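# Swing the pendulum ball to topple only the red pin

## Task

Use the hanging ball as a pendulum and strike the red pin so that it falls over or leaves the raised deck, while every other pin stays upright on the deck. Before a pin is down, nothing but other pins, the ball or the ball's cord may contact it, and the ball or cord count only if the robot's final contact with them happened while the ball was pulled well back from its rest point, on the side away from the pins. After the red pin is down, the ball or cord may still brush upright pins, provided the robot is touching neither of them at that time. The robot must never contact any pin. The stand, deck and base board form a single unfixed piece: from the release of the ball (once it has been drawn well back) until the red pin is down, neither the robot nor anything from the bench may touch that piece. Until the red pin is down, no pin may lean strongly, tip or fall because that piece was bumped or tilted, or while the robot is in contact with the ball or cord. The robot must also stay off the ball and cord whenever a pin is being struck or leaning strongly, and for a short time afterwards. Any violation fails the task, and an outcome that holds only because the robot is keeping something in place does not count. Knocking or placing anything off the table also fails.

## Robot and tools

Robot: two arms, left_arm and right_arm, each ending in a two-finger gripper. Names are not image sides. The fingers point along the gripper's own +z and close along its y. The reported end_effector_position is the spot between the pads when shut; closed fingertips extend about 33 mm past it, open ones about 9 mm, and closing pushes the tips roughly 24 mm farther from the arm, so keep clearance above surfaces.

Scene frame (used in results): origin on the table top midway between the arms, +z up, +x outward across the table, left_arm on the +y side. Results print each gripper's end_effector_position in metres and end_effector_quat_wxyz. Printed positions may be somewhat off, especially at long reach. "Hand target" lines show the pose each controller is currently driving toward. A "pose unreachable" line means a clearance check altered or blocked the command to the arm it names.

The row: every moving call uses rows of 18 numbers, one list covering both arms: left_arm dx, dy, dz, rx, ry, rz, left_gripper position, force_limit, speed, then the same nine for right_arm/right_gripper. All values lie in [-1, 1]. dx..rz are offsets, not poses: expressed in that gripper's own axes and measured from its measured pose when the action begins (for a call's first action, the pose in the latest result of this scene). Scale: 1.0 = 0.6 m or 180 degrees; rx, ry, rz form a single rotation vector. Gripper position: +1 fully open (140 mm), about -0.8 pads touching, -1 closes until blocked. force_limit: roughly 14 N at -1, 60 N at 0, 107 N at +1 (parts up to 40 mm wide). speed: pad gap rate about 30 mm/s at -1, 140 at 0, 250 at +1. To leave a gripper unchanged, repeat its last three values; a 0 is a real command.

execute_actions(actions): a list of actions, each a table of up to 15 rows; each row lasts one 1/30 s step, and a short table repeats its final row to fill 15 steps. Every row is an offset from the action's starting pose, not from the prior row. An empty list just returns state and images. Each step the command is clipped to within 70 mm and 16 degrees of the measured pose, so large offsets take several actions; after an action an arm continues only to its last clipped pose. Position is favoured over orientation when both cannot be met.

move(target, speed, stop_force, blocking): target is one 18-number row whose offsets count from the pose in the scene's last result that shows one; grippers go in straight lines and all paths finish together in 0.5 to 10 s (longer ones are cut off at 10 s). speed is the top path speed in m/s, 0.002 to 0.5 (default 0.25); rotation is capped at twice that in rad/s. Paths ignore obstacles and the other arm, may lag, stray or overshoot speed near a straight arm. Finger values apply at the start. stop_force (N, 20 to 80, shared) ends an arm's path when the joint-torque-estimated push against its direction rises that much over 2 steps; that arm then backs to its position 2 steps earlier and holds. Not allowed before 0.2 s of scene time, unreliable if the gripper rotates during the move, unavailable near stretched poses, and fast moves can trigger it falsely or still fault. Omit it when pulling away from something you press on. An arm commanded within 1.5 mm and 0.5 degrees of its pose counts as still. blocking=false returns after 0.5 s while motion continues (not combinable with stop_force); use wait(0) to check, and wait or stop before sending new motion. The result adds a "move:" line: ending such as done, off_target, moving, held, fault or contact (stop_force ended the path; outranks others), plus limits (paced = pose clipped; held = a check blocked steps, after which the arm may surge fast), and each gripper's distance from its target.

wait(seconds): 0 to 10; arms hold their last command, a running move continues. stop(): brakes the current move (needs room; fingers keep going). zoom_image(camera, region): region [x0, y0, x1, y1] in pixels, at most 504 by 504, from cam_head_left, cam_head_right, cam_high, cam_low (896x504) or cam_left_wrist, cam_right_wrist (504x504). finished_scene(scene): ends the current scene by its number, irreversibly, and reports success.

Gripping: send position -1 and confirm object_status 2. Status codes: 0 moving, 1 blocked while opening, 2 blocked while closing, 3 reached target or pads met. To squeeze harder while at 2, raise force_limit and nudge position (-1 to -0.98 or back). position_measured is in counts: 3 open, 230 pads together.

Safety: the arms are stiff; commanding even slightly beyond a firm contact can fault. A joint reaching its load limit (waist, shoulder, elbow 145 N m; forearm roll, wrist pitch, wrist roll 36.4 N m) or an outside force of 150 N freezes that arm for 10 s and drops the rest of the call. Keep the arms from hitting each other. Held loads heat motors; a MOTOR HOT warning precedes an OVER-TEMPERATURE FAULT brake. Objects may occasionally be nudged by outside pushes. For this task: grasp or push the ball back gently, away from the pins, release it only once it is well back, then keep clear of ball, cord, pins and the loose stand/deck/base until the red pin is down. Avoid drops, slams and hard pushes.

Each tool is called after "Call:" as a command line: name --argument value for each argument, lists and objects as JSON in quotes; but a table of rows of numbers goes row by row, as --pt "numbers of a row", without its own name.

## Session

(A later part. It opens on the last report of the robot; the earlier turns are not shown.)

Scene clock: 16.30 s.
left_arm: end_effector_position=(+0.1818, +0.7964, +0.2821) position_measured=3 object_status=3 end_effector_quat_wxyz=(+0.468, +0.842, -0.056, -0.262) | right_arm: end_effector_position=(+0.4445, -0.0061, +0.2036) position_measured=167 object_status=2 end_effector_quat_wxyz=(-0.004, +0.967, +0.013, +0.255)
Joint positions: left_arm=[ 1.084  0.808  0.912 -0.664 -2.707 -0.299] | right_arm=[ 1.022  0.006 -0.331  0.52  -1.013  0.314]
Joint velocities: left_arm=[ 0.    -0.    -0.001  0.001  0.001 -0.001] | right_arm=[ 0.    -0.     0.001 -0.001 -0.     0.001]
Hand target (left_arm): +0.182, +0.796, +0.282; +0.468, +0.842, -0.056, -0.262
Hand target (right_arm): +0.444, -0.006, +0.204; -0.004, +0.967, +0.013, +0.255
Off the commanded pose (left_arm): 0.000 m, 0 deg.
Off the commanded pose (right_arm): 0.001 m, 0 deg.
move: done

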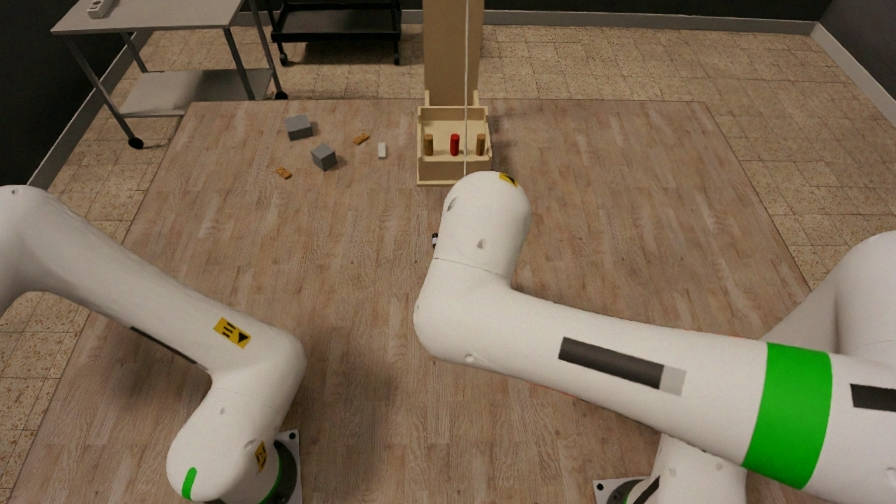

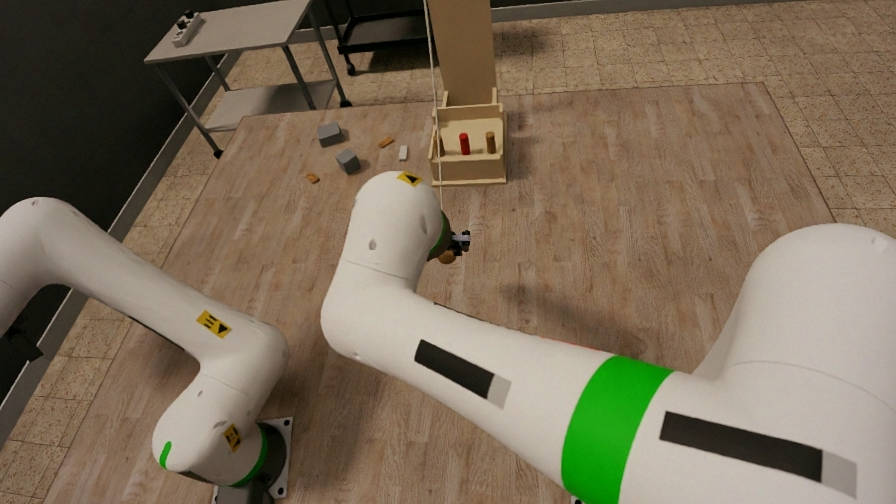

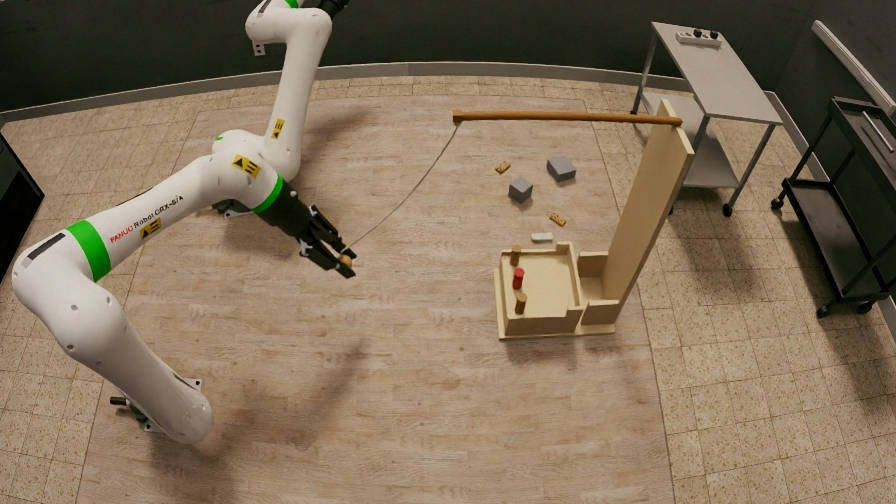

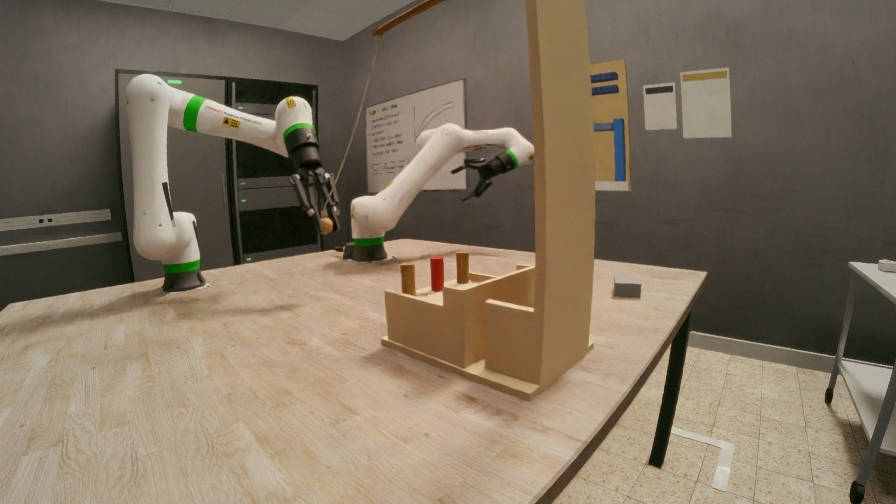

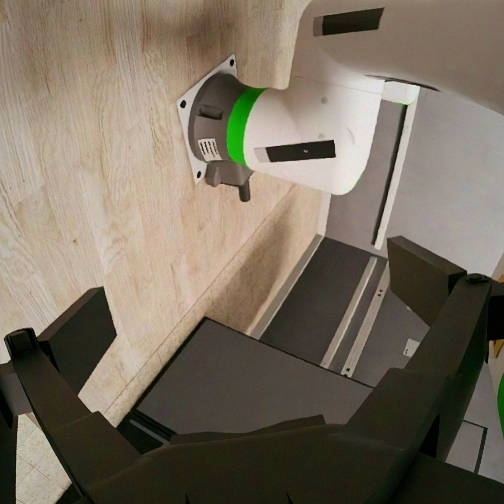

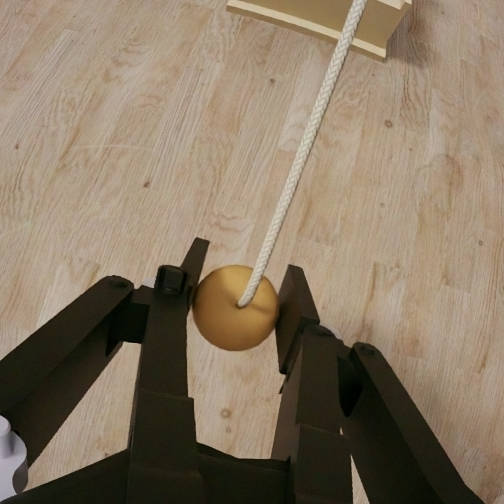

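Call:
execute_actions --actions '[[[0,0,0,0,0,0,1,0,0,0,0,0,0,0,0,1,-1,1]],[[0,0,0,0,0,0,1,0,0,-0.08,0,-0.08,0,0,0,1,-1,1]]]'

Call:
wait --seconds 6

Scene clock: 19.53 s.
left_arm: end_effector_position=(+0.1818, +0.7964, +0.2821) position_measured=3 object_status=3 end_effector_quat_wxyz=(+0.468, +0.842, -0.056, -0.262) | right_arm: end_effector_position=(+0.3790, -0.0078, +0.2219) position_measured=3 object_status=3 end_effector_quat_wxyz=(-0.004, +0.967, +0.013, +0.255)
Joint positions: left_arm=[ 1.084  0.808  0.912 -0.664 -2.707 -0.299] | right_arm=[ 1.164 -0.115 -0.405  0.528 -1.121  0.207]
Joint velocities: left_arm=[-0.     0.    -0.    -0.     0.001  0.001] | right_arm=[ 0.001  0.    -0.001  0.002 -0.002 -0.001]
Hand target (left_arm): +0.182, +0.796, +0.282; +0.468, +0.842, -0.056, -0.262
Hand target (right_arm): +0.379, -0.008, +0.222; -0.004, +0.967, +0.013, +0.255
Off the commanded pose (left_arm): 0.000 m, 0 deg.
Off the commanded pose (right_arm): 0.000 m, 0 deg.

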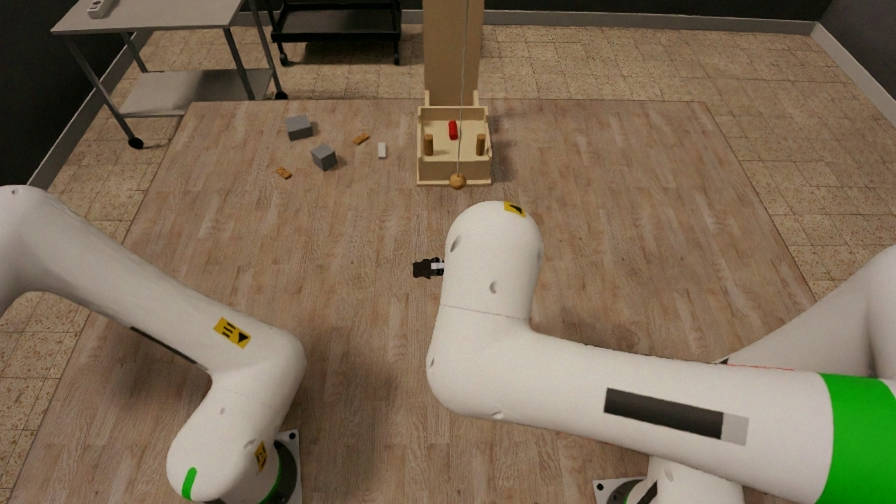

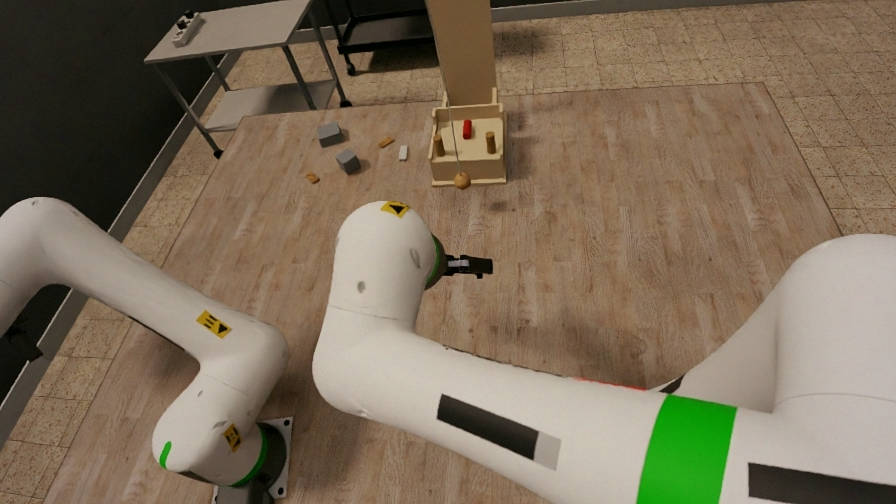

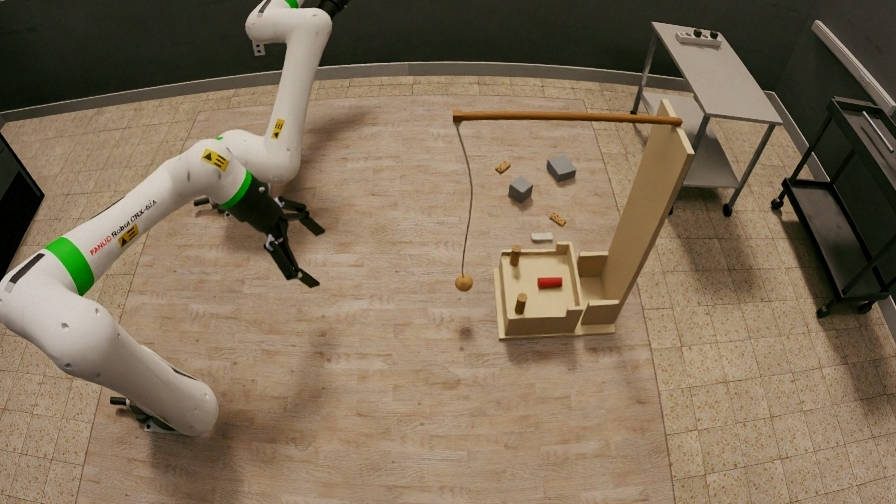

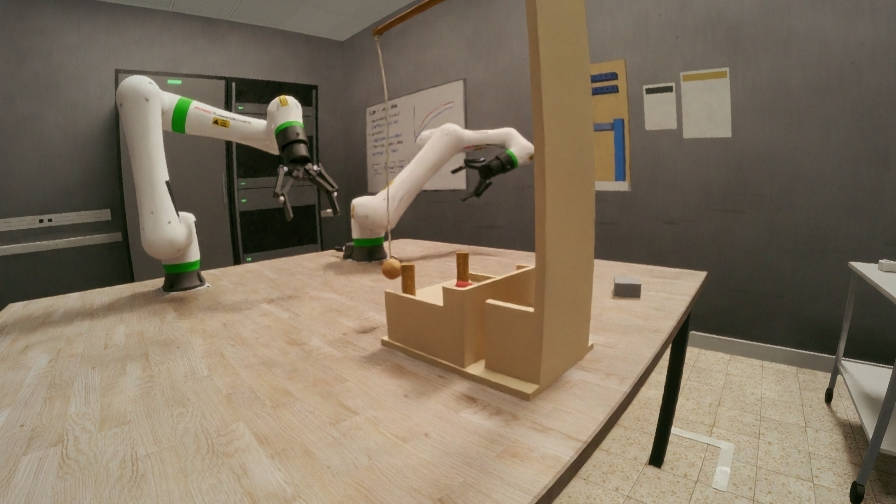

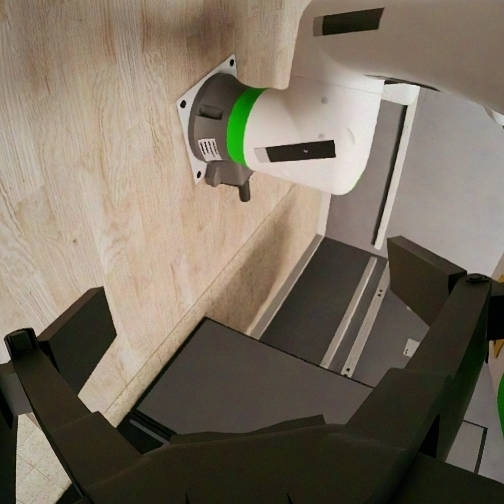

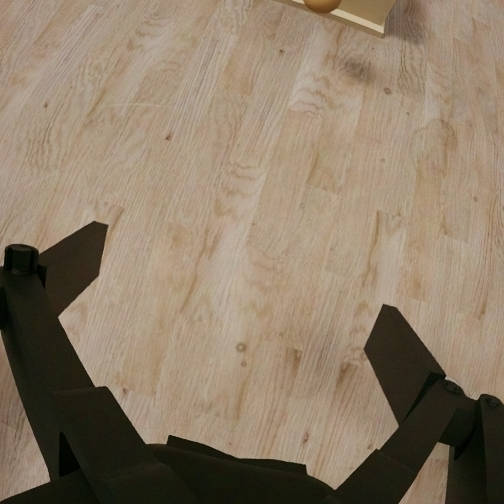

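Scene clock: 25.53 s.
left_arm: end_effector_position=(+0.1818, +0.7964, +0.2821) position_measured=3 object_status=3 end_effector_quat_wxyz=(+0.468, +0.842, -0.056, -0.262) | right_arm: end_effector_position=(+0.3790, -0.0078, +0.2219) position_measured=3 object_status=3 end_effector_quat_wxyz=(-0.004, +0.967, +0.013, +0.255)
Joint positions: left_arm=[ 1.084  0.808  0.912 -0.664 -2.707 -0.299] | right_arm=[ 1.164 -0.115 -0.405  0.528 -1.121  0.206]
Joint velocities: left_arm=[ 0.    -0.     0.     0.     0.    -0.001] | right_arm=[ 0.     0.     0.001  0.    -0.     0.001]
Hand target (left_arm): +0.182, +0.796, +0.282; +0.468, +0.842, -0.056, -0.262
Hand target (right_arm): +0.379, -0.008, +0.222; -0.004, +0.967, +0.013, +0.255
Off the commanded pose (left_arm): 0.000 m, 0 deg.
Off the commanded pose (right_arm): 0.000 m, 0 deg.
wait: 6.00 s; at rest by 0.17 s

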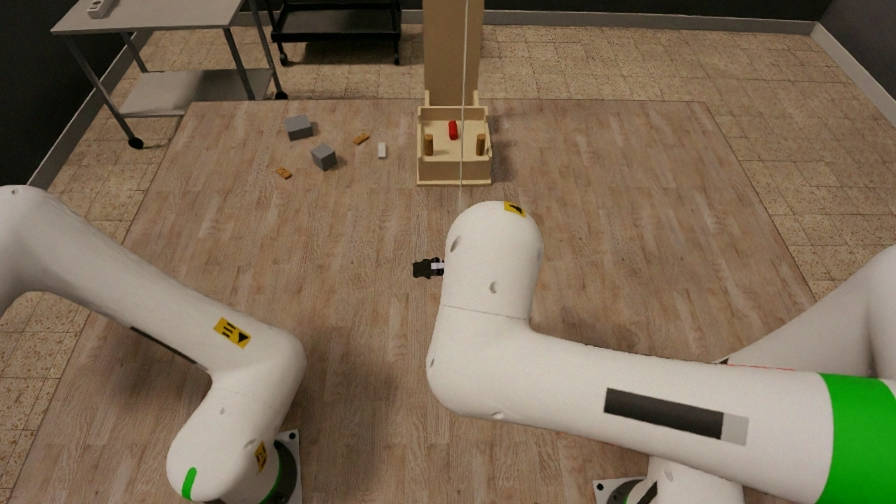

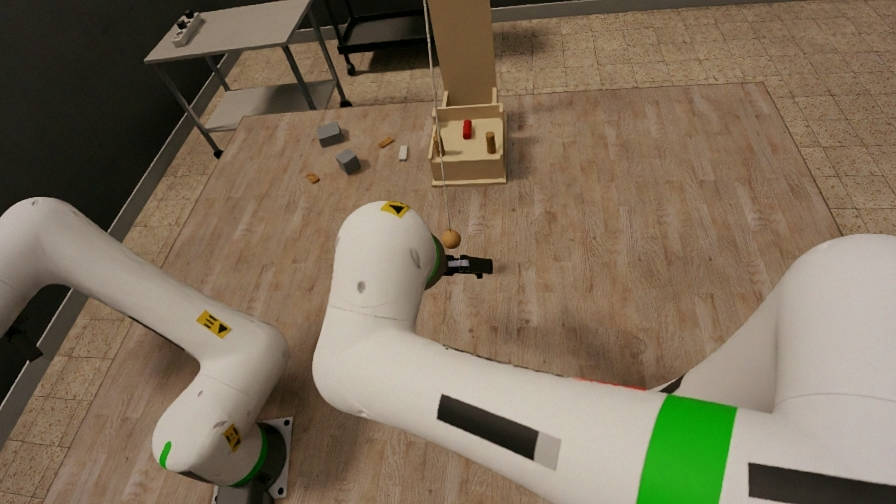

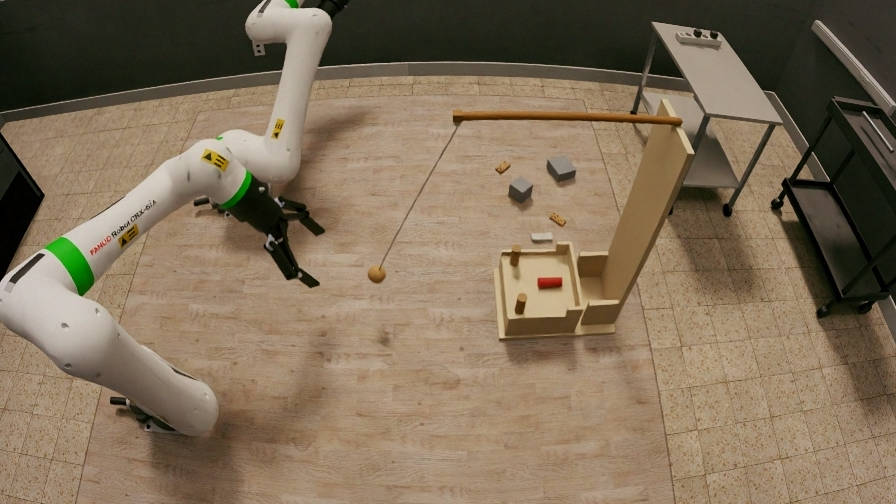

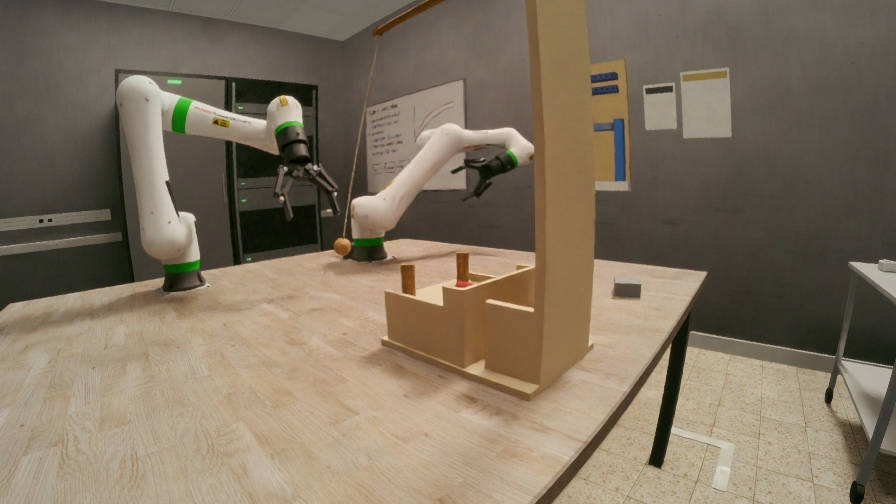

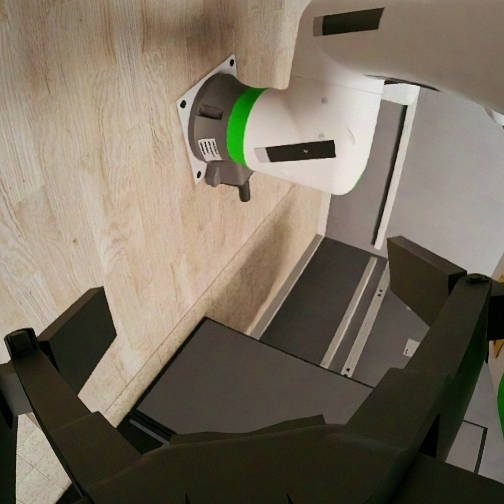

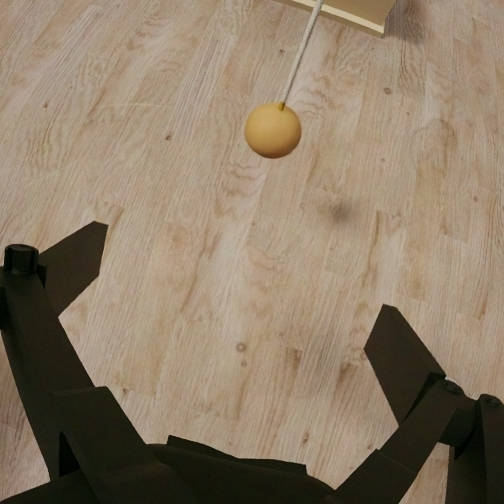

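Call:
finished_scene --scene 2

The scene is finished: the task was done.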